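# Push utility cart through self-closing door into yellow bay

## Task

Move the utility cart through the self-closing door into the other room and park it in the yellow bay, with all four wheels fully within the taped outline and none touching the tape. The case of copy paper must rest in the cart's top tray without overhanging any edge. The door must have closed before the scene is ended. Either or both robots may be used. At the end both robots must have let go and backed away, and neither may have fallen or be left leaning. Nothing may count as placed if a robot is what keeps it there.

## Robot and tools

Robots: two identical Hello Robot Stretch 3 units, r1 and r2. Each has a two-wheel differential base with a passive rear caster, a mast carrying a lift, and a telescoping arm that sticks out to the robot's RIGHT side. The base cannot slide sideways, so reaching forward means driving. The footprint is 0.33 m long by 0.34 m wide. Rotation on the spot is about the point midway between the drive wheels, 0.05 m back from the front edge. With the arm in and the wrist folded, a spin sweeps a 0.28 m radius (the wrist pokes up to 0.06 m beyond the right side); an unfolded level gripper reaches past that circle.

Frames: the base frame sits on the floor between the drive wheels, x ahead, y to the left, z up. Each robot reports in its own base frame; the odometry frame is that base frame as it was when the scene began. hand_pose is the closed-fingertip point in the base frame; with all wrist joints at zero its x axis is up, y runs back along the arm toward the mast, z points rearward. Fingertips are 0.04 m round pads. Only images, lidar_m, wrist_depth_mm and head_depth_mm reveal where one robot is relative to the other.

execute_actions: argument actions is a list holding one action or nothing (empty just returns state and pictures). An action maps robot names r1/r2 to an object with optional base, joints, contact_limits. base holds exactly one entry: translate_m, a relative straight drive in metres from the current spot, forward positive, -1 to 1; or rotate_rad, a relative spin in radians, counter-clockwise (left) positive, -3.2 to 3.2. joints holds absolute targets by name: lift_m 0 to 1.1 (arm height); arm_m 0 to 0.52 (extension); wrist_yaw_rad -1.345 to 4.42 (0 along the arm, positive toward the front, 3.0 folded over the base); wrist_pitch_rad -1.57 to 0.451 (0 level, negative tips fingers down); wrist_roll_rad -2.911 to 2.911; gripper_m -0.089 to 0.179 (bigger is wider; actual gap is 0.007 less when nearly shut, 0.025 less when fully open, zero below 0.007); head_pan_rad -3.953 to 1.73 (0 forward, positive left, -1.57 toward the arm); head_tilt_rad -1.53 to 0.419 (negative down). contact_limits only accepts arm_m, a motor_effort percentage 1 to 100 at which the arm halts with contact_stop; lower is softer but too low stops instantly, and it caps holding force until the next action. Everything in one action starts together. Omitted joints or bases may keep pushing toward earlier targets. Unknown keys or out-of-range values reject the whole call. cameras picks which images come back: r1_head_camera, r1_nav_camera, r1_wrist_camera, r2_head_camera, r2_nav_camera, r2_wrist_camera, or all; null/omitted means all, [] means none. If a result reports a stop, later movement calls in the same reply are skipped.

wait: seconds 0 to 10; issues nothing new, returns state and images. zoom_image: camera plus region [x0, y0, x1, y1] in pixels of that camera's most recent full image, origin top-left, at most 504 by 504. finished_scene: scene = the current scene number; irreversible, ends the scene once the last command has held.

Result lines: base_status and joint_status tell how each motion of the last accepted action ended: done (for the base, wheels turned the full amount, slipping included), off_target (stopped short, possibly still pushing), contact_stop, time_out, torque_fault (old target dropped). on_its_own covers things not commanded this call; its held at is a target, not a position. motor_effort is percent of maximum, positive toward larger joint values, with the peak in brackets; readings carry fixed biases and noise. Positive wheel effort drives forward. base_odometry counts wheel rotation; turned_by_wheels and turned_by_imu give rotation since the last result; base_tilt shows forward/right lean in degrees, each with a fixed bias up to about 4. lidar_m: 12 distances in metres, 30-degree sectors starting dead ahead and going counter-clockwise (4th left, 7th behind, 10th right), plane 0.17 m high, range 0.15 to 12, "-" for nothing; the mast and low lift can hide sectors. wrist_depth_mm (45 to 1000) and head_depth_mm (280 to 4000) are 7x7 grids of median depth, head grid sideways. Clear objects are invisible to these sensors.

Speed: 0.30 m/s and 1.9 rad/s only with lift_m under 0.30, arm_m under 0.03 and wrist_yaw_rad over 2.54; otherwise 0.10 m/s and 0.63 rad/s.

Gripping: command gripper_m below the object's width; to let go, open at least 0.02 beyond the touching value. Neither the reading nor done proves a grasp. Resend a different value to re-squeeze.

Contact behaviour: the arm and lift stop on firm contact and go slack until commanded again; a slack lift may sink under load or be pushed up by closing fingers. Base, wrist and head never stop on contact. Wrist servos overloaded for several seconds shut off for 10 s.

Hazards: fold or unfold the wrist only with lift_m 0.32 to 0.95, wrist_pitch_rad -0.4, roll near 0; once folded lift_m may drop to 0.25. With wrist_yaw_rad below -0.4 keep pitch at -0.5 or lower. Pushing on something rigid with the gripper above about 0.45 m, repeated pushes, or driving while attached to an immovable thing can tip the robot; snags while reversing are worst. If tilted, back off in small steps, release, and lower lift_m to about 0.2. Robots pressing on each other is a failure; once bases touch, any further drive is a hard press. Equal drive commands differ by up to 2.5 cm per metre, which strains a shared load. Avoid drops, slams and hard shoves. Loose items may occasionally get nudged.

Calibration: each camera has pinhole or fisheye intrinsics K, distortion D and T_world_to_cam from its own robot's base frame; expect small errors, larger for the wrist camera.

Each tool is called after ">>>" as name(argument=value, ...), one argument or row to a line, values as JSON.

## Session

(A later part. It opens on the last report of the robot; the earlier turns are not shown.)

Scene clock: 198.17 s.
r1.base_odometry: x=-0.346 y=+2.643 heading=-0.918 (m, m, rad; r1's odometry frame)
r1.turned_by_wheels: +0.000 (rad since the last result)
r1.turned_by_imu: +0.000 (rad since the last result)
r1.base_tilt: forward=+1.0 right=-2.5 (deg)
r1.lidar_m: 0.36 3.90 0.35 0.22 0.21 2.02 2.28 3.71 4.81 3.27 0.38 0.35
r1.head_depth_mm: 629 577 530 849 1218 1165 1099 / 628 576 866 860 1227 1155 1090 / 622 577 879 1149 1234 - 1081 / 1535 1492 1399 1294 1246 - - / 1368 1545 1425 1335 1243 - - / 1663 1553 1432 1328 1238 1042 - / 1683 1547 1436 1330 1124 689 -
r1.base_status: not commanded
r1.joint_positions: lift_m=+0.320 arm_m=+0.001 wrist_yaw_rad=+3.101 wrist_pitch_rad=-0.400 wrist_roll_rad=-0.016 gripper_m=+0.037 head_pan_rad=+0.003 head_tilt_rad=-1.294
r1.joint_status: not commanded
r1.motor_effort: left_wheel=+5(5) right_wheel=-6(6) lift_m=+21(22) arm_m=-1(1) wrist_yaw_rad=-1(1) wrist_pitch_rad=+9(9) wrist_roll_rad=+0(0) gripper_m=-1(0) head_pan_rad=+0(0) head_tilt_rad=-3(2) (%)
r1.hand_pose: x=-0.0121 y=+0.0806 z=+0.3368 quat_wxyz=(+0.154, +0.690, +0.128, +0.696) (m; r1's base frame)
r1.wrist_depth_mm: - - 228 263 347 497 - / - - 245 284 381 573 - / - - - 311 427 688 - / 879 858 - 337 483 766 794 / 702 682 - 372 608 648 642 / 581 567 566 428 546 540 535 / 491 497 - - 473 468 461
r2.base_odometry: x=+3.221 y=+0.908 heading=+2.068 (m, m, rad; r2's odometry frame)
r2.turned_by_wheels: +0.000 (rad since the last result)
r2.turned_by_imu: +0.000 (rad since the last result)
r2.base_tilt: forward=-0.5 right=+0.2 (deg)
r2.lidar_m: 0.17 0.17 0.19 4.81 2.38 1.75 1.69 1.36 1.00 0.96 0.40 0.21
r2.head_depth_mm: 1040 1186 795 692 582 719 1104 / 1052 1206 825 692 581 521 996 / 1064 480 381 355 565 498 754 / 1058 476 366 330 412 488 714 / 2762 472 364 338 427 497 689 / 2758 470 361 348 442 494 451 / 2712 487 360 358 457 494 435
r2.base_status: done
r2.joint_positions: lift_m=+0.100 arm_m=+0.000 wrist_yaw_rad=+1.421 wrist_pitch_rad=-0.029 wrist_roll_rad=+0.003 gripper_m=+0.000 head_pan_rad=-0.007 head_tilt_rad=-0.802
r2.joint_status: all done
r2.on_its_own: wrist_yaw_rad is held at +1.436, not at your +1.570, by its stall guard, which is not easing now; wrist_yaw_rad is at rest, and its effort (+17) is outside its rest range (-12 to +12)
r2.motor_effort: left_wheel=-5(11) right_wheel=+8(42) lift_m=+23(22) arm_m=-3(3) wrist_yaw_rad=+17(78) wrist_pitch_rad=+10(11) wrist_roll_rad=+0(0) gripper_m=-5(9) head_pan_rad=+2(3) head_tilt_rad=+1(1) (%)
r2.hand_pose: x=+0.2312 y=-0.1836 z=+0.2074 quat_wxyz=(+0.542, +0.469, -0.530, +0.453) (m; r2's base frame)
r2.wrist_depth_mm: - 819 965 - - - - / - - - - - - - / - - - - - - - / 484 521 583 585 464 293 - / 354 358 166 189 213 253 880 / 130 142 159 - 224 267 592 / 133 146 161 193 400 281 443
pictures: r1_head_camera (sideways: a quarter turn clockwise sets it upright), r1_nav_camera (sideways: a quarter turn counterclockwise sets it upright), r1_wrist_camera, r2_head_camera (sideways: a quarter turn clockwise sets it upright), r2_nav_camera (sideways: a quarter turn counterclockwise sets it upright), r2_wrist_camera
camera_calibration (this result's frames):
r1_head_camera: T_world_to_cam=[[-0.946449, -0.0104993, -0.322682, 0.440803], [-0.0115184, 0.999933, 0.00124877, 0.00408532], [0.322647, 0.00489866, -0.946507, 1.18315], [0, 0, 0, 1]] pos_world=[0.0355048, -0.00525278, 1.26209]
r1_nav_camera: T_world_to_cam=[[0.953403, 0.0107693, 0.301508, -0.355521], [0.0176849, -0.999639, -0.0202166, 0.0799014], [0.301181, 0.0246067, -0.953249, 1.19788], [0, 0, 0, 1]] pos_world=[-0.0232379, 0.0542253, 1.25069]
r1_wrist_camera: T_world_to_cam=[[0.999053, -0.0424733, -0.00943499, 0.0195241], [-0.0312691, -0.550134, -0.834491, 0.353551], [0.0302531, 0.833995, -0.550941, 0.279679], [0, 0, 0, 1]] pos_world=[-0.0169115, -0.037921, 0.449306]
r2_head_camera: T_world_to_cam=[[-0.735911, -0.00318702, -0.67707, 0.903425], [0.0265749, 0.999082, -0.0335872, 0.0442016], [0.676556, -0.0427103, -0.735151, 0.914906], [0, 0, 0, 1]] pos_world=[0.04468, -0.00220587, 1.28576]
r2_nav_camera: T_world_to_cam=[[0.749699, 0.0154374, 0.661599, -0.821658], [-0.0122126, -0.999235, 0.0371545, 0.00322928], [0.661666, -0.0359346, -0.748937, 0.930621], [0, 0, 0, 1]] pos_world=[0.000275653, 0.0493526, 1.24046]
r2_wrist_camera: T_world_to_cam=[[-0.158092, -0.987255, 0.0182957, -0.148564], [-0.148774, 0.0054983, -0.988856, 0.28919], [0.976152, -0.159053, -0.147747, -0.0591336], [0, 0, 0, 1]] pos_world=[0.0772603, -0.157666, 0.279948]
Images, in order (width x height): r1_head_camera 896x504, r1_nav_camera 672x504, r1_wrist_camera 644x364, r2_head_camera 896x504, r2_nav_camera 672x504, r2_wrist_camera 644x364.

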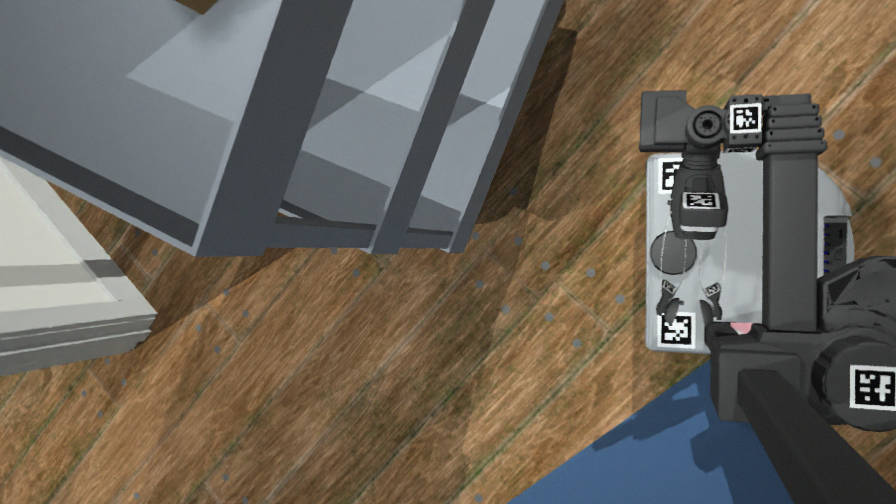

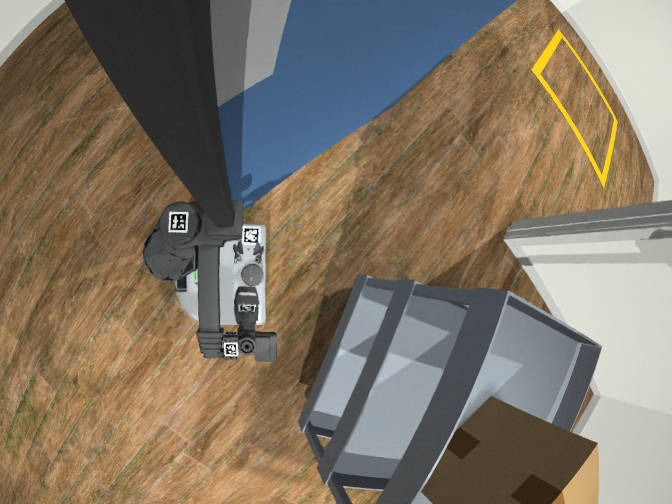

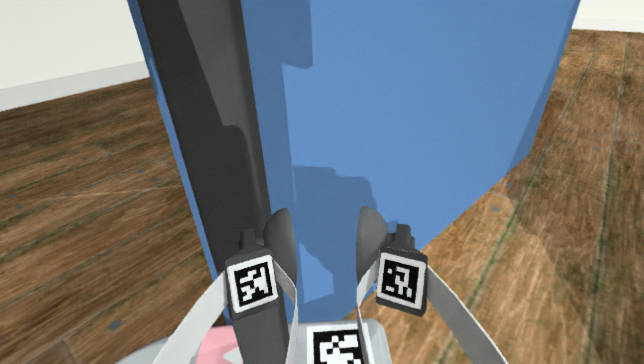

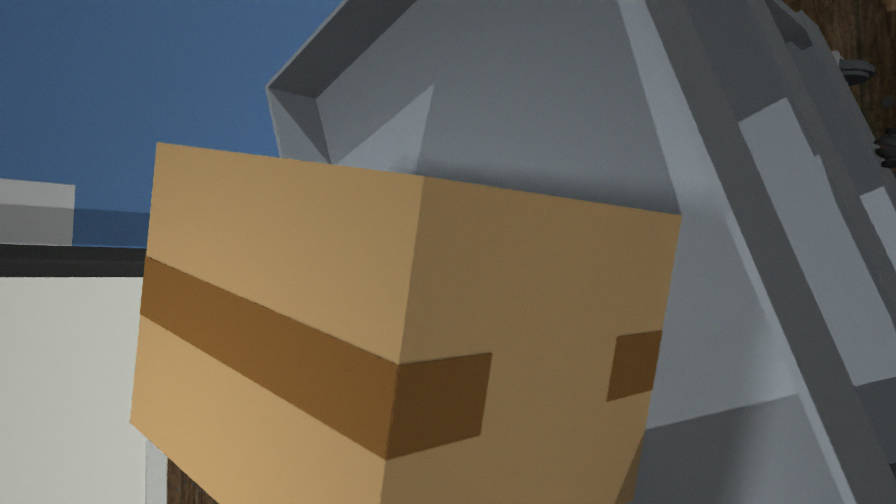

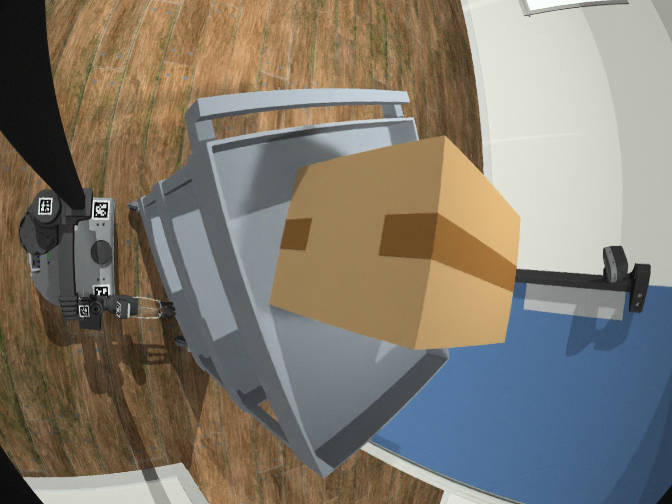

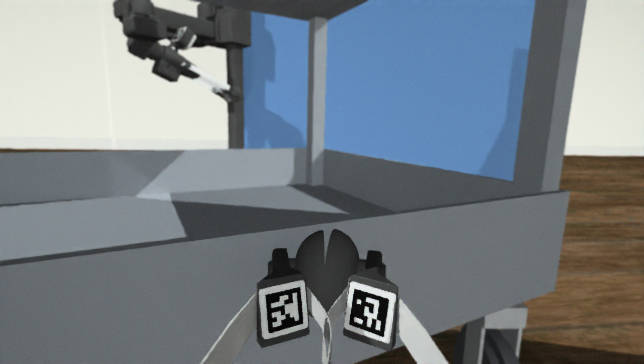

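>>> execute_actions(
  actions=[
    {"r2":{"base":{"translate_m":-0.45},"joints":{"lift_m":0.2,"wrist_yaw_rad":2.6}}},
  ],
  cameras=[],
)

>>> execute_actions(
  actions=[
    {"r2":{"base":{"rotate_rad":0.85}}},
  ],
  cameras=[],
)

>>> execute_actions(
  actions=[
    {"r2":{"base":{"translate_m":1.0}}},
  ],
  cameras=[],
)

>>> execute_actions(
  actions=[
    {"r2":{"base":{"translate_m":0.2}}},
  ],
  cameras=[],
)

>>> execute_actions(
  actions=[
    {"r2":{"base":{"rotate_rad":-2.17}}},
  ],
  cameras=[],
)

>>> execute_actions(
  actions=[
    {"r2":{"base":{"translate_m":0.25},"joints":{"lift_m":0.1,"wrist_yaw_rad":1.57}}},
  ],
  cameras=["r2_nav_camera","r2_wrist_camera"],
)

Scene clock: 210.37 s.
r1.base_odometry: x=-0.346 y=+2.643 heading=-0.918 (m, m, rad; r1's odometry frame)
r1.turned_by_wheels: +0.000 (rad since the last result)
r1.turned_by_imu: +0.001 (rad since the last result)
r1.base_tilt: forward=+0.9 right=-2.5 (deg)
r1.lidar_m: 0.36 3.92 0.34 0.22 0.21 2.02 2.27 3.74 4.81 0.57 0.38 0.35
r1.head_depth_mm: 627 578 534 848 1213 1165 1093 / 629 578 868 856 1223 1159 1086 / 612 578 878 1148 1241 - 1087 / 1536 1487 1398 1297 1242 - - / 1383 1535 1426 1323 1242 - - / 1661 1547 1436 1330 1245 1041 - / 1683 1543 1428 1327 1128 689 -
r1.base_status: not commanded
r1.joint_positions: lift_m=+0.320 arm_m=+0.001 wrist_yaw_rad=+3.101 wrist_pitch_rad=-0.400 wrist_roll_rad=-0.016 gripper_m=+0.037 head_pan_rad=+0.003 head_tilt_rad=-1.294
r1.joint_status: not commanded
r1.motor_effort: left_wheel=+5(5) right_wheel=-6(6) lift_m=+21(22) arm_m=-1(1) wrist_yaw_rad=+0(1) wrist_pitch_rad=+9(9) wrist_roll_rad=+0(0) gripper_m=+0(0) head_pan_rad=+0(0) head_tilt_rad=-2(2) (%)
r1.hand_pose: x=-0.0121 y=+0.0806 z=+0.3368 quat_wxyz=(+0.154, +0.690, +0.128, +0.696) (m; r1's base frame)
r1.wrist_depth_mm: - - 229 263 345 495 - / - - 244 283 380 581 - / - - - 309 424 682 - / 886 872 - 339 480 763 794 / 701 685 - 374 604 648 637 / 571 567 567 429 540 548 534 / 491 502 - - 469 467 460
r2.base_odometry: x=+3.436 y=+0.513 heading=+2.068 (m, m, rad; r2's odometry frame)
r2.turned_by_wheels: +0.000 (rad since the last result)
r2.turned_by_imu: -0.002 (rad since the last result)
r2.base_tilt: forward=-0.4 right=+0.3 (deg)
r2.lidar_m: 0.61 0.60 4.99 4.72 1.75 1.29 1.24 1.28 1.00 0.96 1.00 0.73
r2.head_depth_mm: 1447 1566 915 1722 1528 1318 1163 / 1462 1068 914 1171 1419 1308 1152 / 1458 1110 822 1139 1407 1311 1159 / 724 730 777 1137 1316 1303 1152 / 672 710 776 1133 1278 1280 1146 / 672 726 801 1047 1186 1271 1142 / 3067 983 888 1677 1500 1300 1138
r2.base_status: done
r2.joint_positions: lift_m=+0.200 arm_m=+0.000 wrist_yaw_rad=+2.599 wrist_pitch_rad=-0.022 wrist_roll_rad=+0.003 gripper_m=+0.000 head_pan_rad=-0.007 head_tilt_rad=-0.802
r2.joint_status: all done
r2.motor_effort: left_wheel=-1(18) right_wheel=+2(19) lift_m=+29(29) arm_m=-3(3) wrist_yaw_rad=+3(79) wrist_pitch_rad=+8(18) wrist_roll_rad=+0(0) gripper_m=-3(9) head_pan_rad=+3(3) head_tilt_rad=+0(1) (%)
r2.hand_pose: x=+0.1107 y=+0.0736 z=+0.3088 quat_wxyz=(+0.197, +0.684, -0.182, +0.678) (m; r2's base frame)
r2.wrist_depth_mm: - - - - - - 451 / - - - - - - 640 / - - - - - - - / - - - - - - - / - - - - - - 736 / 759 774 767 - 808 811 475 / 573 582 578 571 599 604 565
pictures: none
No camera images: the call's "cameras" was empty. Leave "cameras" out to get every camera's image.

Scene clock: 212.07 s.
r1.base_odometry: x=-0.346 y=+2.643 heading=-0.918 (m, m, rad; r1's odometry frame)
r1.turned_by_wheels: +0.000 (rad since the last result)
r1.turned_by_imu: +0.000 (rad since the last result)
r1.base_tilt: forward=+0.9 right=-2.4 (deg)
r1.lidar_m: 0.36 3.89 0.34 0.22 0.21 2.02 2.27 3.70 4.81 0.57 0.38 0.35
r1.head_depth_mm: 631 576 534 850 1218 1163 1098 / 630 577 869 861 1230 1155 1086 / 614 576 877 1145 1244 - 1086 / 1546 1482 1402 1302 1243 - - / 1361 1540 1424 1327 1237 - - / 1659 1552 1424 1330 1245 1039 - / 1682 1541 1429 1331 1126 689 -
r1.base_status: not commanded
r1.joint_positions: lift_m=+0.320 arm_m=+0.001 wrist_yaw_rad=+3.101 wrist_pitch_rad=-0.400 wrist_roll_rad=-0.016 gripper_m=+0.037 head_pan_rad=+0.003 head_tilt_rad=-1.294
r1.joint_status: not commanded
r1.motor_effort: left_wheel=+6(5) right_wheel=-5(6) lift_m=+21(22) arm_m=-1(1) wrist_yaw_rad=-1(1) wrist_pitch_rad=+9(9) wrist_roll_rad=+0(0) gripper_m=-1(1) head_pan_rad=+1(0) head_tilt_rad=-2(1) (%)
r1.hand_pose: x=-0.0121 y=+0.0806 z=+0.3368 quat_wxyz=(+0.154, +0.690, +0.128, +0.696) (m; r1's base frame)
r1.wrist_depth_mm: - - 228 264 345 497 - / - - 245 284 381 574 - / - - - 310 426 680 - / 898 861 - 338 482 771 792 / 700 689 - 376 605 653 636 / 575 565 568 427 537 543 537 / 488 500 - - 469 466 458
r2.base_odometry: x=+3.436 y=+0.513 heading=+2.918 (m, m, rad; r2's odometry frame)
r2.turned_by_wheels: +0.850 (rad since the last result)
r2.turned_by_imu: +0.861 (rad since the last result)
r2.base_tilt: forward=-0.3 right=+0.2 (deg)
r2.lidar_m: 4.22 4.79 2.22 1.38 1.24 1.24 1.07 0.96 0.97 0.86 0.63 0.60
r2.head_depth_mm: 3534 2911 2260 1759 947 1193 1160 / 3798 2900 2247 1823 1512 1275 1152 / 3954 2945 2226 1802 1521 1304 1148 / - 2909 2221 1785 1519 1297 1158 / - 2873 2198 1802 1498 1297 1148 / - 2865 2201 1784 1499 1303 1138 / - 2894 2194 1763 1497 1290 1142
r2.base_status: done
r2.joint_positions: lift_m=+0.200 arm_m=+0.000 wrist_yaw_rad=+2.599 wrist_pitch_rad=-0.022 wrist_roll_rad=+0.003 gripper_m=+0.000 head_pan_rad=-0.007 head_tilt_rad=-0.802
r2.joint_status: not commanded
r2.motor_effort: left_wheel=-4(13) right_wheel=+2(11) lift_m=+29(29) arm_m=-3(3) wrist_yaw_rad=+1(2) wrist_pitch_rad=+8(8) wrist_roll_rad=+0(0) gripper_m=-3(3) head_pan_rad=+4(2) head_tilt_rad=+1(1) (%)
r2.hand_pose: x=+0.1107 y=+0.0736 z=+0.3088 quat_wxyz=(+0.197, +0.684, -0.182, +0.678) (m; r2's base frame)
r2.wrist_depth_mm: - - - - - - - / - - - - - - - / - - - - - - - / - - - - - - - / - - - - - - - / 767 763 760 - 807 804 826 / 581 579 565 568 599 614 617
pictures: none
No camera images: the call's "cameras" was empty. Leave "cameras" out to get every camera's image.

Scene clock: 217.00 s.
r1.base_odometry: x=-0.346 y=+2.643 heading=-0.918 (m, m, rad; r1's odometry frame)
r1.turned_by_wheels: +0.000 (rad since the last result)
r1.turned_by_imu: +0.001 (rad since the last result)
r1.base_tilt: forward=+0.9 right=-2.4 (deg)
r1.lidar_m: 0.36 3.90 0.35 0.22 0.21 2.02 2.28 3.70 4.80 0.58 0.38 0.35
r1.head_depth_mm: 628 577 534 850 1222 1164 1098 / 627 575 868 860 1222 1153 1088 / 615 577 881 1151 1241 - 1082 / 1538 1501 1401 1295 1245 - - / 1368 1547 1429 1331 1245 - - / 1669 1548 1434 1320 1235 1035 - / 1678 1543 1441 1326 1122 688 -
r1.base_status: not commanded
r1.joint_positions: lift_m=+0.320 arm_m=+0.001 wrist_yaw_rad=+3.101 wrist_pitch_rad=-0.400 wrist_roll_rad=-0.016 gripper_m=+0.037 head_pan_rad=+0.003 head_tilt_rad=-1.294
r1.joint_status: not commanded
r1.motor_effort: left_wheel=+5(5) right_wheel=-5(7) lift_m=+21(22) arm_m=-1(1) wrist_yaw_rad=-1(1) wrist_pitch_rad=+9(9) wrist_roll_rad=+0(0) gripper_m=-1(1) head_pan_rad=+1(0) head_tilt_rad=-2(2) (%)
r1.hand_pose: x=-0.0121 y=+0.0806 z=+0.3368 quat_wxyz=(+0.154, +0.690, +0.128, +0.696) (m; r1's base frame)
r1.wrist_depth_mm: - - 227 263 346 499 - / - - 246 285 380 574 - / - - - 309 422 678 - / 885 860 - 336 480 775 787 / 698 686 - 375 607 650 639 / 575 570 570 430 542 541 543 / 489 502 - - 472 469 462
r2.base_odometry: x=+2.461 y=+0.734 heading=+2.918 (m, m, rad; r2's odometry frame)
r2.turned_by_wheels: +0.000 (rad since the last result)
r2.turned_by_imu: +0.005 (rad since the last result)
r2.base_tilt: forward=-0.3 right=+0.2 (deg)
r2.lidar_m: 3.44 4.05 3.34 2.10 1.89 1.90 1.91 0.55 0.53 0.55 2.86 2.87
r2.head_depth_mm: 2836 2962 2254 1833 1529 1322 1158 / 3073 2930 2265 1811 1529 1305 1161 / 3418 2929 2233 1820 1520 1303 1148 / 3643 2893 2222 1802 1517 1307 1138 / 3843 2906 2210 1781 1499 1306 1148 / - 2852 2191 1783 1506 1301 1142 / 3782 2859 2181 1774 1488 1294 1141
r2.base_status: done
r2.joint_positions: lift_m=+0.200 arm_m=+0.000 wrist_yaw_rad=+2.599 wrist_pitch_rad=-0.022 wrist_roll_rad=+0.003 gripper_m=+0.000 head_pan_rad=-0.007 head_tilt_rad=-0.802
r2.joint_status: not commanded
r2.motor_effort: left_wheel=-4(10) right_wheel=+3(9) lift_m=+29(29) arm_m=-3(3) wrist_yaw_rad=+2(1) wrist_pitch_rad=+8(8) wrist_roll_rad=+0(0) gripper_m=-3(3) head_pan_rad=+2(2) head_tilt_rad=+1(1) (%)
r2.hand_pose: x=+0.1107 y=+0.0736 z=+0.3088 quat_wxyz=(+0.197, +0.684, -0.182, +0.678) (m; r2's base frame)
r2.wrist_depth_mm: - - - - - - - / - - - - - - - / - - - - - - - / - - - - - - - / - - - - - - - / 745 759 771 - 792 789 805 / 584 582 582 574 605 605 616
pictures: none
No camera images: the call's "cameras" was empty. Leave "cameras" out to get every camera's image.

Scene clock: 219.33 s.
r1.base_odometry: x=-0.346 y=+2.643 heading=-0.918 (m, m, rad; r1's odometry frame)
r1.turned_by_wheels: +0.000 (rad since the last result)
r1.turned_by_imu: +0.000 (rad since the last result)
r1.base_tilt: forward=+0.7 right=-2.4 (deg)
r1.lidar_m: 0.36 3.90 0.34 0.22 0.21 2.02 2.28 3.69 4.81 0.57 0.38 0.35
r1.head_depth_mm: 629 575 535 850 1210 1163 1092 / 627 577 869 862 1224 1154 1090 / 614 577 874 1151 1234 - 1077 / 1535 1499 1408 1293 1238 - - / 1360 1552 1429 1326 1246 - - / 1674 1545 1414 1329 1242 1031 - / 1663 1535 1442 1337 1126 687 -
r1.base_status: not commanded
r1.joint_positions: lift_m=+0.320 arm_m=+0.001 wrist_yaw_rad=+3.101 wrist_pitch_rad=-0.400 wrist_roll_rad=-0.016 gripper_m=+0.037 head_pan_rad=+0.003 head_tilt_rad=-1.294
r1.joint_status: not commanded
r1.motor_effort: left_wheel=+5(5) right_wheel=-5(6) lift_m=+21(22) arm_m=-1(1) wrist_yaw_rad=+0(1) wrist_pitch_rad=+9(9) wrist_roll_rad=+0(0) gripper_m=+0(1) head_pan_rad=+0(0) head_tilt_rad=-1(2) (%)
r1.hand_pose: x=-0.0121 y=+0.0806 z=+0.3368 quat_wxyz=(+0.154, +0.690, +0.128, +0.696) (m; r1's base frame)
r1.wrist_depth_mm: - - 227 265 344 497 - / - - 244 285 382 577 - / - - - 308 427 684 - / 889 866 - 337 483 766 797 / 697 690 - 373 606 645 642 / 579 568 566 427 542 541 537 / 493 503 - - 473 467 459
r2.base_odometry: x=+2.266 y=+0.779 heading=+2.918 (m, m, rad; r2's odometry frame)
r2.turned_by_wheels: +0.000 (rad since the last result)
r2.turned_by_imu: +0.001 (rad since the last result)
r2.base_tilt: forward=-0.4 right=+0.2 (deg)
r2.lidar_m: 3.29 3.90 3.58 2.24 2.02 2.03 2.08 0.65 0.63 1.11 2.72 2.73
r2.head_depth_mm: 2721 2783 2267 1837 1526 1315 1156 / 2974 2972 2218 1798 1515 1311 1156 / 3175 2885 2211 1797 1518 1310 1148 / 3527 2896 2218 1802 1514 1308 1143 / 3819 2885 2212 1813 1513 1296 1146 / 3937 2849 2185 1786 1500 1300 1147 / 3763 2829 2162 1769 1492 1296 1144
r2.base_status: done
r2.joint_positions: lift_m=+0.200 arm_m=+0.000 wrist_yaw_rad=+2.599 wrist_pitch_rad=-0.022 wrist_roll_rad=+0.003 gripper_m=+0.000 head_pan_rad=-0.007 head_tilt_rad=-0.802
r2.joint_status: not commanded
r2.motor_effort: left_wheel=-4(9) right_wheel=+2(10) lift_m=+29(29) arm_m=-3(3) wrist_yaw_rad=+1(1) wrist_pitch_rad=+8(8) wrist_roll_rad=+0(0) gripper_m=-3(3) head_pan_rad=+3(3) head_tilt_rad=+1(1) (%)
r2.hand_pose: x=+0.1107 y=+0.0736 z=+0.3088 quat_wxyz=(+0.197, +0.684, -0.182, +0.678) (m; r2's base frame)
r2.wrist_depth_mm: - - - - - - - / - - - - - - - / - - - - - - - / - - - - - - - / - - - - - - - / 745 769 784 - 802 794 795 / 583 579 585 561 606 604 619
pictures: none
No camera images: the call's "cameras" was empty. Leave "cameras" out to get every camera's image.

Scene clock: 221.90 s.
r1.base_odometry: x=-0.346 y=+2.643 heading=-0.918 (m, m, rad; r1's odometry frame)
r1.turned_by_wheels: +0.000 (rad since the last result)
r1.turned_by_imu: +0.000 (rad since the last result)
r1.base_tilt: forward=+0.8 right=-2.4 (deg)
r1.lidar_m: 0.36 3.90 0.34 0.22 0.21 2.02 2.28 3.71 4.81 0.58 0.38 0.35
r1.head_depth_mm: 629 576 533 851 1228 1157 1102 / 628 577 868 860 1222 1160 1094 / 614 576 876 1145 1239 - 1079 / 1522 1492 1392 1308 1237 - - / 1368 1550 1425 1335 1245 - - / 1656 1547 1429 1328 1248 1039 - / 1701 1552 1436 1329 1129 690 -
r1.base_status: not commanded
r1.joint_positions: lift_m=+0.320 arm_m=+0.001 wrist_yaw_rad=+3.101 wrist_pitch_rad=-0.400 wrist_roll_rad=-0.016 gripper_m=+0.037 head_pan_rad=+0.003 head_tilt_rad=-1.294
r1.joint_status: not commanded
r1.motor_effort: left_wheel=+5(5) right_wheel=-6(6) lift_m=+21(22) arm_m=-1(1) wrist_yaw_rad=-1(1) wrist_pitch_rad=+9(9) wrist_roll_rad=+0(0) gripper_m=-1(0) head_pan_rad=+0(1) head_tilt_rad=-2(2) (%)
r1.hand_pose: x=-0.0121 y=+0.0806 z=+0.3368 quat_wxyz=(+0.154, +0.690, +0.128, +0.696) (m; r1's base frame)
r1.wrist_depth_mm: - - 228 263 344 498 - / - - 245 285 382 577 - / - - - 308 424 687 - / 878 875 - 337 483 769 788 / 698 688 - 373 607 649 640 / 578 571 566 431 545 542 535 / 488 494 - - 471 462 459
r2.base_odometry: x=+2.266 y=+0.779 heading=+0.748 (m, m, rad; r2's odometry frame)
r2.turned_by_wheels: -2.170 (rad since the last result)
r2.turned_by_imu: -2.198 (rad since the last result)
r2.base_tilt: forward=-0.4 right=+0.3 (deg)
r2.lidar_m: 0.63 1.11 2.72 2.73 3.14 3.91 3.89 2.35 2.02 2.02 2.18 0.67
r2.head_depth_mm: 1552 1698 850 1665 1499 1312 1162 / 691 724 779 1139 1322 1305 1152 / 687 728 779 1142 1312 1305 1152 / 708 762 820 1137 1279 1303 1147 / 727 800 840 1099 1298 1293 1144 / 1762 1984 2087 1780 1493 1308 1146 / 1517 1639 1776 1738 1432 1297 1143
r2.base_status: done
r2.joint_positions: lift_m=+0.200 arm_m=+0.000 wrist_yaw_rad=+2.599 wrist_pitch_rad=-0.022 wrist_roll_rad=+0.003 gripper_m=+0.000 head_pan_rad=-0.007 head_tilt_rad=-0.802
r2.joint_status: not commanded
r2.motor_effort: left_wheel=+4(17) right_wheel=-3(9) lift_m=+29(29) arm_m=-3(4) wrist_yaw_rad=+2(1) wrist_pitch_rad=+8(8) wrist_roll_rad=+0(0) gripper_m=-3(3) head_pan_rad=+3(3) head_tilt_rad=+1(1) (%)
r2.hand_pose: x=+0.1107 y=+0.0736 z=+0.3088 quat_wxyz=(+0.197, +0.684, -0.182, +0.678) (m; r2's base frame)
r2.wrist_depth_mm: - - - - - - - / - - - - - - - / - - - - - - - / - - - - - - - / - - - - - 886 - / 758 756 769 - 776 794 809 / 587 585 572 569 600 616 608
pictures: none
No camera images: the call's "cameras" was empty. Leave "cameras" out to get every camera's image.

Scene clock: 225.37 s.
r1.base_odometry: x=-0.346 y=+2.643 heading=-0.918 (m, m, rad; r1's odometry frame)
r1.turned_by_wheels: +0.000 (rad since the last result)
r1.turned_by_imu: +0.000 (rad since the last result)
r1.base_tilt: forward=+0.9 right=-2.4 (deg)
r1.lidar_m: 0.36 3.92 0.34 0.22 0.21 2.02 2.27 3.69 4.81 0.58 0.38 0.35
r1.head_depth_mm: 628 576 533 854 1222 1162 1103 / 629 577 874 856 1224 1152 1087 / 612 578 875 1149 1236 - 1076 / 1542 1491 1392 1299 1246 - - / 1366 1540 1434 1323 1238 - - / 1654 1549 1432 1324 1235 1036 - / 1695 1541 1427 1329 1135 688 -
r1.base_status: not commanded
r1.joint_positions: lift_m=+0.320 arm_m=+0.001 wrist_yaw_rad=+3.101 wrist_pitch_rad=-0.400 wrist_roll_rad=-0.016 gripper_m=+0.037 head_pan_rad=+0.003 head_tilt_rad=-1.294
r1.joint_status: not commanded
r1.motor_effort: left_wheel=+5(5) right_wheel=-6(6) lift_m=+21(22) arm_m=-1(1) wrist_yaw_rad=-1(1) wrist_pitch_rad=+9(9) wrist_roll_rad=+0(0) gripper_m=-1(0) head_pan_rad=+0(0) head_tilt_rad=-2(2) (%)
r1.hand_pose: x=-0.0121 y=+0.0806 z=+0.3368 quat_wxyz=(+0.154, +0.690, +0.128, +0.696) (m; r1's base frame)
r1.wrist_depth_mm: - - 228 263 345 492 - / - - 245 283 380 582 - / - - - 310 425 685 - / 892 867 - 337 485 760 793 / 696 704 - 374 607 653 644 / 570 563 565 428 542 544 538 / 486 502 - - 474 467 463
r2.base_odometry: x=+2.449 y=+0.949 heading=+0.748 (m, m, rad; r2's odometry frame)
r2.turned_by_wheels: +0.000 (rad since the last result)
r2.turned_by_imu: +0.002 (rad since the last result)
r2.base_tilt: forward=-0.4 right=+0.2 (deg)
r2.lidar_m: 0.38 0.89 2.67 2.66 3.07 4.14 4.14 2.42 2.09 2.08 1.89 0.40
r2.head_depth_mm: 1467 486 538 694 881 1050 1164 / 3995 491 533 612 901 1061 1151 / 3944 507 566 655 572 1024 1152 / 3991 523 598 669 570 875 1132 / - 543 634 682 549 905 1126 / 3834 1630 1867 1741 1475 1297 1147 / 1367 1477 1591 1689 1499 1262 1143
r2.base_status: done
r2.joint_positions: lift_m=+0.100 arm_m=+0.000 wrist_yaw_rad=+1.572 wrist_pitch_rad=-0.022 wrist_roll_rad=+0.003 gripper_m=+0.000 head_pan_rad=-0.007 head_tilt_rad=-0.802
r2.joint_status: all done
r2.motor_effort: left_wheel=+4(17) right_wheel=-3(6) lift_m=+23(25) arm_m=-3(3) wrist_yaw_rad=-2(3) wrist_pitch_rad=+8(8) wrist_roll_rad=+0(0) gripper_m=-3(3) head_pan_rad=+2(3) head_tilt_rad=+1(1) (%)
r2.hand_pose: x=+0.2343 y=-0.1451 z=+0.2091 quat_wxyz=(+0.505, +0.506, -0.495, +0.494) (m; r2's base frame)
r2.wrist_depth_mm: 862 - 649 633 622 - - / 829 - - - - - - / 896 - - - - - - / 688 305 313 319 555 337 - / 602 314 319 324 331 339 900 / 558 502 366 - 550 373 602 / 423 389 354 420 444 383 453
pictures: r2_nav_camera (sideways: a quarter turn counterclockwise sets it upright), r2_wrist_camera
camera_calibration (this result's frames):
r2_nav_camera: T_world_to_cam=[[0.749681, 0.0154513, 0.661618, -0.821684], [-0.0121952, -0.999235, 0.0371544, 0.00322936], [0.661687, -0.0359225, -0.74892, 0.930598], [0, 0, 0, 1]] pos_world=[0.000276375, 0.0493524, 1.24046]
r2_wrist_camera: T_world_to_cam=[[-0.0075635, -0.999805, 0.0182338, -0.147148], [-0.141072, -0.0169851, -0.989854, 0.28631], [0.98997, -0.010059, -0.140916, -0.0388187], [0, 0, 0, 1]] pos_world=[0.0777067, -0.142646, 0.280618]
Images, in order (width x height): r2_nav_camera 672x504, r2_wrist_camera 644x364.

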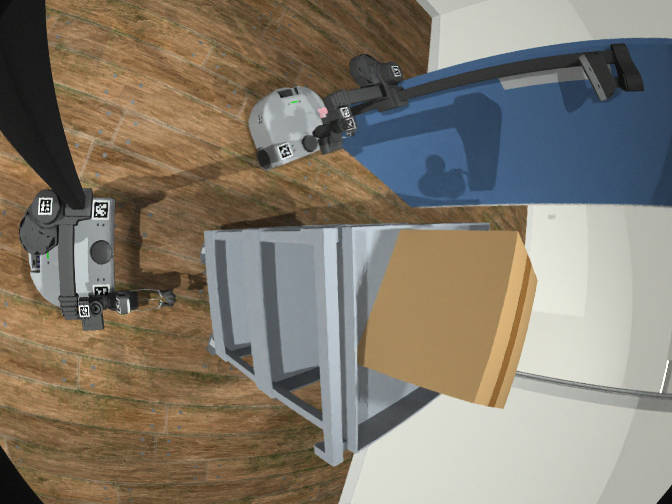

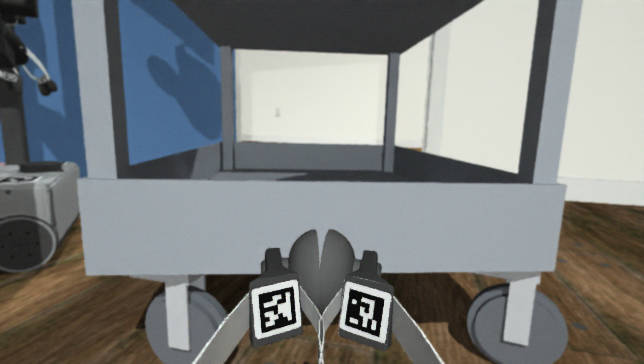

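>>> execute_actions(
  actions=[
    {"r2":{"base":{"translate_m":0.5}}},
  ],
  cameras=["r2_nav_camera","r2_wrist_camera","r1_nav_camera"],
)

Scene clock: 232.73 s.
r1.base_odometry: x=-0.346 y=+2.643 heading=-0.918 (m, m, rad; r1's odometry frame)
r1.turned_by_wheels: +0.000 (rad since the last result)
r1.turned_by_imu: +0.001 (rad since the last result)
r1.base_tilt: forward=+0.8 right=-2.4 (deg)
r1.lidar_m: 0.27 0.29 0.35 0.22 0.21 2.02 2.28 3.72 4.82 0.47 0.34 0.27
r1.head_depth_mm: 339 558 534 834 1163 1169 1102 / 297 380 517 843 1228 1147 1090 / 300 362 471 853 1231 - 1076 / 321 411 511 850 1241 - - / 359 475 540 858 1242 - - / 407 564 546 859 1233 1037 - / 632 579 546 1298 1123 688 -
r1.base_status: not commanded
r1.joint_positions: lift_m=+0.320 arm_m=+0.001 wrist_yaw_rad=+3.101 wrist_pitch_rad=-0.400 wrist_roll_rad=-0.016 gripper_m=+0.037 head_pan_rad=+0.003 head_tilt_rad=-1.294
r1.joint_status: not commanded
r1.motor_effort: left_wheel=+5(5) right_wheel=-6(6) lift_m=+21(22) arm_m=-1(1) wrist_yaw_rad=-1(1) wrist_pitch_rad=+9(9) wrist_roll_rad=+0(0) gripper_m=+0(1) head_pan_rad=+0(0) head_tilt_rad=-2(2) (%)
r1.hand_pose: x=-0.0121 y=+0.0806 z=+0.3368 quat_wxyz=(+0.154, +0.690, +0.128, +0.696) (m; r1's base frame)
r1.wrist_depth_mm: - - 228 264 346 496 - / - - 246 285 382 573 - / - - - 309 425 682 933 / 883 855 - 337 482 768 428 / 699 686 - 373 611 643 383 / 578 572 566 427 539 540 361 / 491 499 - - 473 468 442
r2.base_odometry: x=+2.816 y=+1.289 heading=+0.748 (m, m, rad; r2's odometry frame)
r2.turned_by_wheels: +0.000 (rad since the last result)
r2.turned_by_imu: -0.003 (rad since the last result)
r2.base_tilt: forward=-0.5 right=+0.0 (deg)
r2.lidar_m: 0.19 0.19 0.51 2.53 2.92 4.64 4.53 2.58 2.21 2.21 1.34 0.23
r2.head_depth_mm: 3548 2995 2249 650 581 500 1166 / 3531 483 370 396 556 461 1031 / 3591 480 368 402 499 506 732 / 3687 476 367 410 513 497 467 / 3649 474 376 419 527 497 381 / 3814 469 375 429 535 495 400 / 1150 467 381 439 539 485 392
r2.base_status: done
r2.joint_positions: lift_m=+0.100 arm_m=+0.000 wrist_yaw_rad=+1.573 wrist_pitch_rad=-0.025 wrist_roll_rad=+0.003 gripper_m=+0.000 head_pan_rad=-0.007 head_tilt_rad=-0.802
r2.joint_status: not commanded
r2.motor_effort: left_wheel=+2(16) right_wheel=+2(45) lift_m=+24(24) arm_m=-2(3) wrist_yaw_rad=-2(32) wrist_pitch_rad=+9(9) wrist_roll_rad=+0(0) gripper_m=-3(5) head_pan_rad=+2(2) head_tilt_rad=+0(1) (%)
r2.hand_pose: x=+0.2342 y=-0.1448 z=+0.2083 quat_wxyz=(+0.505, +0.507, -0.494, +0.493) (m; r2's base frame)
r2.wrist_depth_mm: 693 842 659 721 - 842 820 / 698 919 - - - 243 823 / 682 908 - - - 244 858 / 511 648 684 587 443 246 864 / 360 362 170 188 206 230 868 / 144 154 166 - 212 237 597 / 147 158 168 193 223 240 445
pictures: r1_nav_camera (sideways: a quarter turn counterclockwise sets it upright), r2_nav_camera (sideways: a quarter turn counterclockwise sets it upright), r2_wrist_camera
camera_calibration (this result's frames):
r1_nav_camera: T_world_to_cam=[[0.953403, 0.0107693, 0.301508, -0.355521], [0.017685, -0.999639, -0.0202166, 0.0799014], [0.301181, 0.0246068, -0.953249, 1.19788], [0, 0, 0, 1]] pos_world=[-0.0232379, 0.0542253, 1.25069]
r2_nav_camera: T_world_to_cam=[[0.749568, 0.0154603, 0.661747, -0.82185], [-0.0121906, -0.999235, 0.0371534, 0.00323053], [0.661815, -0.0359161, -0.748806, 0.93045], [0, 0, 0, 1]] pos_world=[0.000286331, 0.0493523, 1.24046]
r2_wrist_camera: T_world_to_cam=[[-0.00674399, -0.999811, 0.0182579, -0.147], [-0.144062, -0.0170965, -0.989421, 0.286128], [0.989546, -0.00930292, -0.14392, -0.0379992], [0, 0, 0, 1]] pos_world=[0.0778309, -0.142434, 0.280317]
Images, in order (width x height): r1_nav_camera 672x504, r2_nav_camera 672x504, r2_wrist_camera 644x364.

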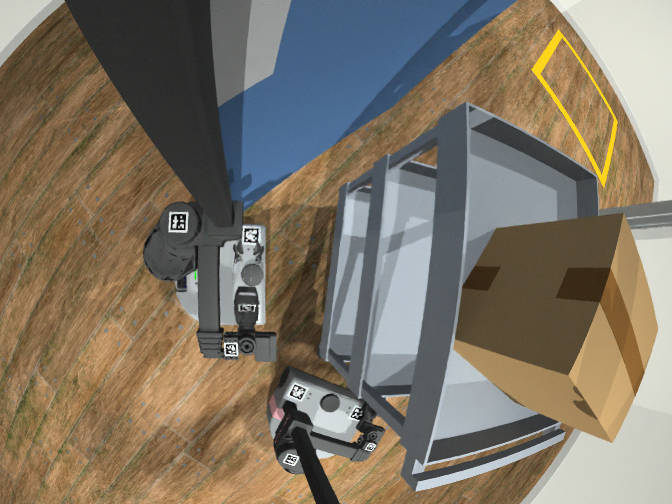

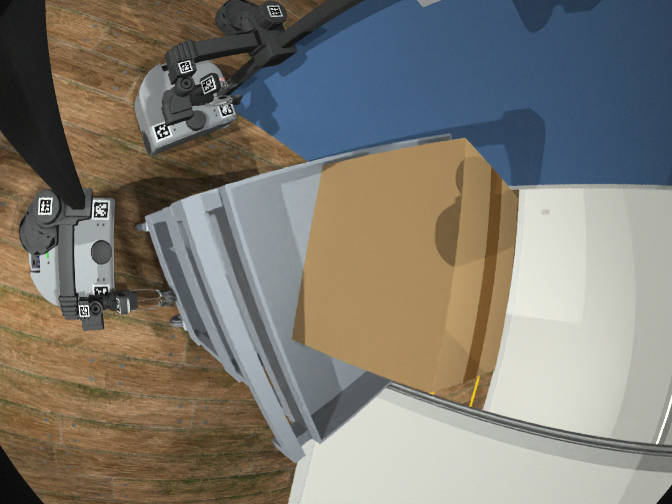

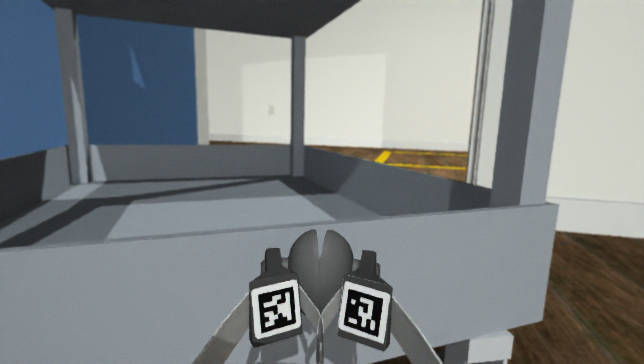

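>>> execute_actions(
  actions=[
    {"r2":{"base":{"translate_m":-0.06},"joints":{"wrist_yaw_rad":2.3}}},
  ],
  cameras=[],
)

>>> execute_actions(
  actions=[
    {"r2":{"base":{"translate_m":0.22}}},
  ],
  cameras=["r2_nav_camera","r2_wrist_camera","r1_nav_camera"],
)

Scene clock: 237.27 s.
r1.base_odometry: x=-0.346 y=+2.643 heading=-0.918 (m, m, rad; r1's odometry frame)
r1.turned_by_wheels: +0.000 (rad since the last result)
r1.turned_by_imu: +0.001 (rad since the last result)
r1.base_tilt: forward=+1.0 right=-2.5 (deg)
r1.lidar_m: 0.27 0.29 0.35 0.22 0.21 2.02 2.27 3.72 4.80 0.51 0.35 0.27
r1.head_depth_mm: 338 557 533 834 1224 1163 1096 / 297 379 514 844 1222 1158 1086 / 299 362 470 850 1240 - 1082 / 322 411 510 850 1231 - - / 359 475 541 864 1236 - - / 406 565 547 860 1249 1036 - / 629 581 547 1286 1123 689 -
r1.base_status: not commanded
r1.joint_positions: lift_m=+0.320 arm_m=+0.001 wrist_yaw_rad=+3.101 wrist_pitch_rad=-0.400 wrist_roll_rad=-0.016 gripper_m=+0.037 head_pan_rad=+0.003 head_tilt_rad=-1.294
r1.joint_status: not commanded
r1.motor_effort: left_wheel=+6(5) right_wheel=-7(6) lift_m=+21(22) arm_m=-1(1) wrist_yaw_rad=-1(1) wrist_pitch_rad=+9(9) wrist_roll_rad=+0(0) gripper_m=+0(0) head_pan_rad=+0(0) head_tilt_rad=-2(2) (%)
r1.hand_pose: x=-0.0121 y=+0.0806 z=+0.3368 quat_wxyz=(+0.154, +0.690, +0.128, +0.696) (m; r1's base frame)
r1.wrist_depth_mm: - - 228 265 345 500 - / - - 245 285 381 584 - / - - - 309 426 687 926 / 879 879 - 338 479 753 427 / 700 688 - 373 602 646 380 / 575 567 568 427 542 541 361 / 491 499 - - 469 464 436
r2.base_odometry: x=+2.772 y=+1.248 heading=+0.748 (m, m, rad; r2's odometry frame)
r2.turned_by_wheels: +0.000 (rad since the last result)
r2.turned_by_imu: +0.000 (rad since the last result)
r2.base_tilt: forward=-0.2 right=+0.2 (deg)
r2.lidar_m: 0.24 0.24 0.55 2.55 2.96 4.58 4.46 2.55 2.19 2.20 1.40 0.30
r2.head_depth_mm: 3554 2908 2259 659 529 1247 1161 / 3593 503 411 656 558 803 1125 / 3674 478 409 485 558 533 1090 / 3720 475 412 495 563 478 1012 / 3788 472 420 507 575 452 765 / 3928 469 429 519 571 460 652 / 1117 466 437 532 569 513 1112
r2.base_status: done
r2.joint_positions: lift_m=+0.100 arm_m=+0.000 wrist_yaw_rad=+2.298 wrist_pitch_rad=-0.024 wrist_roll_rad=+0.003 gripper_m=+0.000 head_pan_rad=-0.007 head_tilt_rad=-0.802
r2.joint_status: all done
r2.motor_effort: left_wheel=+2(6) right_wheel=-1(5) lift_m=+24(24) arm_m=-2(2) wrist_yaw_rad=+3(13) wrist_pitch_rad=+8(9) wrist_roll_rad=+0(1) gripper_m=-3(3) head_pan_rad=+3(3) head_tilt_rad=+1(1) (%)
r2.hand_pose: x=+0.1696 y=+0.0247 z=+0.2087 quat_wxyz=(+0.297, +0.649, -0.282, +0.641) (m; r2's base frame)
r2.wrist_depth_mm: - 463 746 794 686 606 588 / - - 765 811 962 - - / - - 793 827 973 - - / - 607 678 256 644 694 657 / 478 440 575 242 221 204 191 / 495 453 528 - 223 205 190 / 424 428 423 278 228 210 192
pictures: none
No camera images: the call's "cameras" was empty. Leave "cameras" out to get every camera's image.

Scene clock: 240.60 s.
r1.base_odometry: x=-0.346 y=+2.643 heading=-0.918 (m, m, rad; r1's odometry frame)
r1.turned_by_wheels: +0.000 (rad since the last result)
r1.turned_by_imu: +0.000 (rad since the last result)
r1.base_tilt: forward=+0.8 right=-2.5 (deg)
r1.lidar_m: 0.25 0.27 0.34 0.22 0.21 2.02 2.28 3.71 4.81 3.27 0.36 0.26
r1.head_depth_mm: 587 538 494 1138 1076 1158 1097 / 606 577 532 1117 1209 1155 1085 / 431 558 534 834 1232 - 1079 / 359 457 517 853 1235 - - / 308 378 472 854 1229 - - / 290 352 485 853 1243 1040 - / 308 420 540 860 1127 689 -
r1.base_status: not commanded
r1.joint_positions: lift_m=+0.320 arm_m=+0.001 wrist_yaw_rad=+3.101 wrist_pitch_rad=-0.400 wrist_roll_rad=-0.016 gripper_m=+0.037 head_pan_rad=+0.003 head_tilt_rad=-1.294
r1.joint_status: not commanded
r1.motor_effort: left_wheel=+6(5) right_wheel=-6(5) lift_m=+22(22) arm_m=-1(1) wrist_yaw_rad=-1(1) wrist_pitch_rad=+9(9) wrist_roll_rad=+0(0) gripper_m=+1(0) head_pan_rad=+1(0) head_tilt_rad=-2(2) (%)
r1.hand_pose: x=-0.0121 y=+0.0806 z=+0.3368 quat_wxyz=(+0.154, +0.690, +0.128, +0.696) (m; r1's base frame)
r1.wrist_depth_mm: - - 228 264 346 460 - / - - 244 284 380 503 - / - - - 310 427 550 - / 885 870 - 337 483 557 535 / 697 687 - 374 608 584 392 / 574 574 564 430 542 542 333 / 490 501 - - 471 470 439
r2.base_odometry: x=+2.933 y=+1.398 heading=+0.748 (m, m, rad; r2's odometry frame)
r2.turned_by_wheels: +0.000 (rad since the last result)
r2.turned_by_imu: +0.001 (rad since the last result)
r2.base_tilt: forward=-0.2 right=+0.2 (deg)
r2.lidar_m: 0.17 0.17 0.19 0.45 2.87 4.78 4.57 2.62 2.25 2.25 1.15 0.22
r2.head_depth_mm: 3400 2994 2240 1820 557 458 1165 / 3503 2940 2248 644 581 487 1103 / 3505 2904 393 366 553 508 729 / 3479 476 366 341 426 497 382 / 3616 473 364 346 436 497 411 / 3634 470 362 353 447 494 434 / 3599 467 360 360 457 493 434
r2.base_status: done
r2.joint_positions: lift_m=+0.100 arm_m=+0.000 wrist_yaw_rad=+2.384 wrist_pitch_rad=-0.027 wrist_roll_rad=+0.003 gripper_m=+0.000 head_pan_rad=-0.007 head_tilt_rad=-0.802
r2.joint_status: not commanded
r2.on_its_own: wrist_yaw_rad is held at +2.357, not at your +2.300, by its stall guard, which is still easing
r2.motor_effort: left_wheel=+7(14) right_wheel=+0(16) lift_m=+23(24) arm_m=-2(2) wrist_yaw_rad=-29(47) wrist_pitch_rad=+9(9) wrist_roll_rad=+0(0) gripper_m=-4(6) head_pan_rad=+3(3) head_tilt_rad=+0(0) (%)
r2.hand_pose: x=+0.1543 y=+0.0404 z=+0.2079 quat_wxyz=(+0.270, +0.661, -0.253, +0.653) (m; r2's base frame)
r2.wrist_depth_mm: 448 421 660 705 628 616 - / - 487 671 741 818 887 - / - 571 699 749 813 941 - / 590 463 315 502 705 632 594 / 369 405 202 186 385 396 399 / 362 412 215 - 159 144 133 / 379 403 222 188 161 146 132
pictures: r1_nav_camera (sideways: a quarter turn counterclockwise sets it upright), r2_nav_camera (sideways: a quarter turn counterclockwise sets it upright), r2_wrist_camera
camera_calibration (this result's frames):
r1_nav_camera: T_world_to_cam=[[0.953403, 0.0107692, 0.301508, -0.355521], [0.0176849, -0.999639, -0.0202166, 0.0799014], [0.301181, 0.0246067, -0.953249, 1.19788], [0, 0, 0, 1]] pos_world=[-0.0232379, 0.0542253, 1.25069]
r2_nav_camera: T_world_to_cam=[[0.749568, 0.0154605, 0.661747, -0.821851], [-0.0121904, -0.999235, 0.0371534, 0.00323053], [0.661815, -0.035916, -0.748806, 0.93045], [0, 0, 0, 1]] pos_world=[0.000286328, 0.0493523, 1.24046]
r2_wrist_camera: T_world_to_cam=[[0.720349, -0.693371, 0.0182563, -0.08696], [-0.087838, -0.117301, -0.989204, 0.272731], [0.688027, 0.710969, -0.145402, 0.0604807], [0, 0, 0, 1]] pos_world=[0.0449853, -0.0713038, 0.280168]
Images, in order (width x height): r1_nav_camera 672x504, r2_nav_camera 672x504, r2_wrist_camera 644x364.

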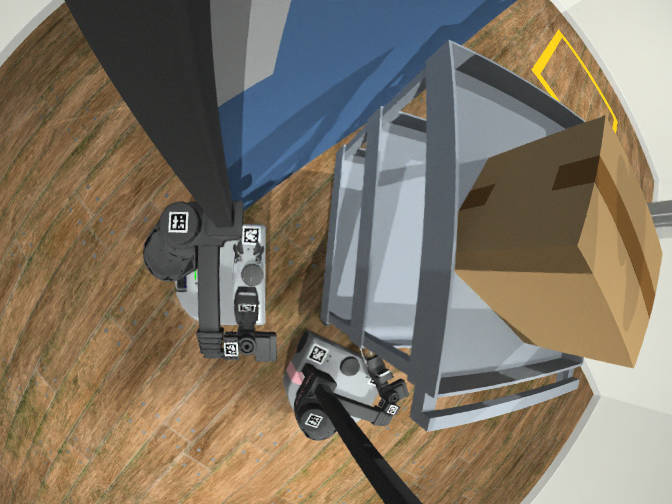

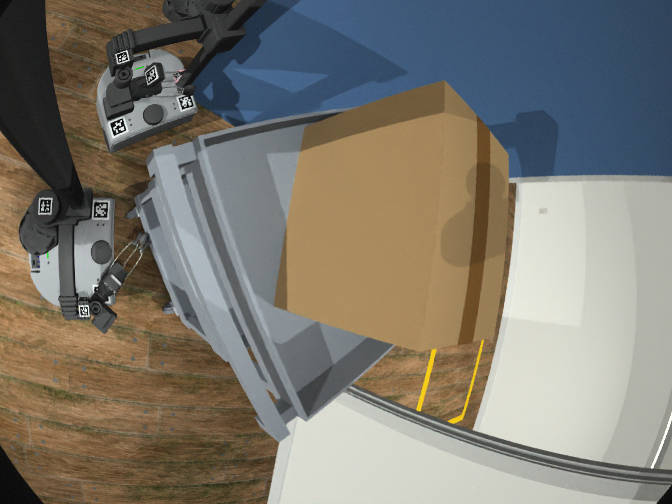

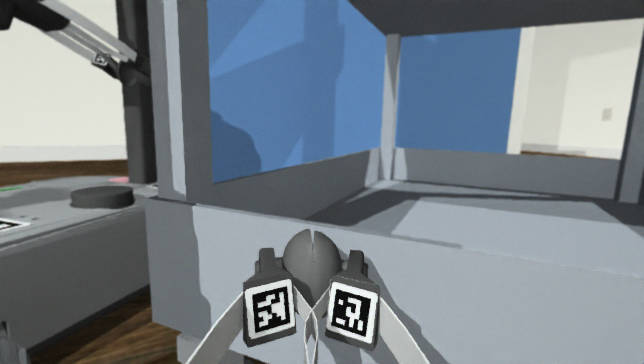

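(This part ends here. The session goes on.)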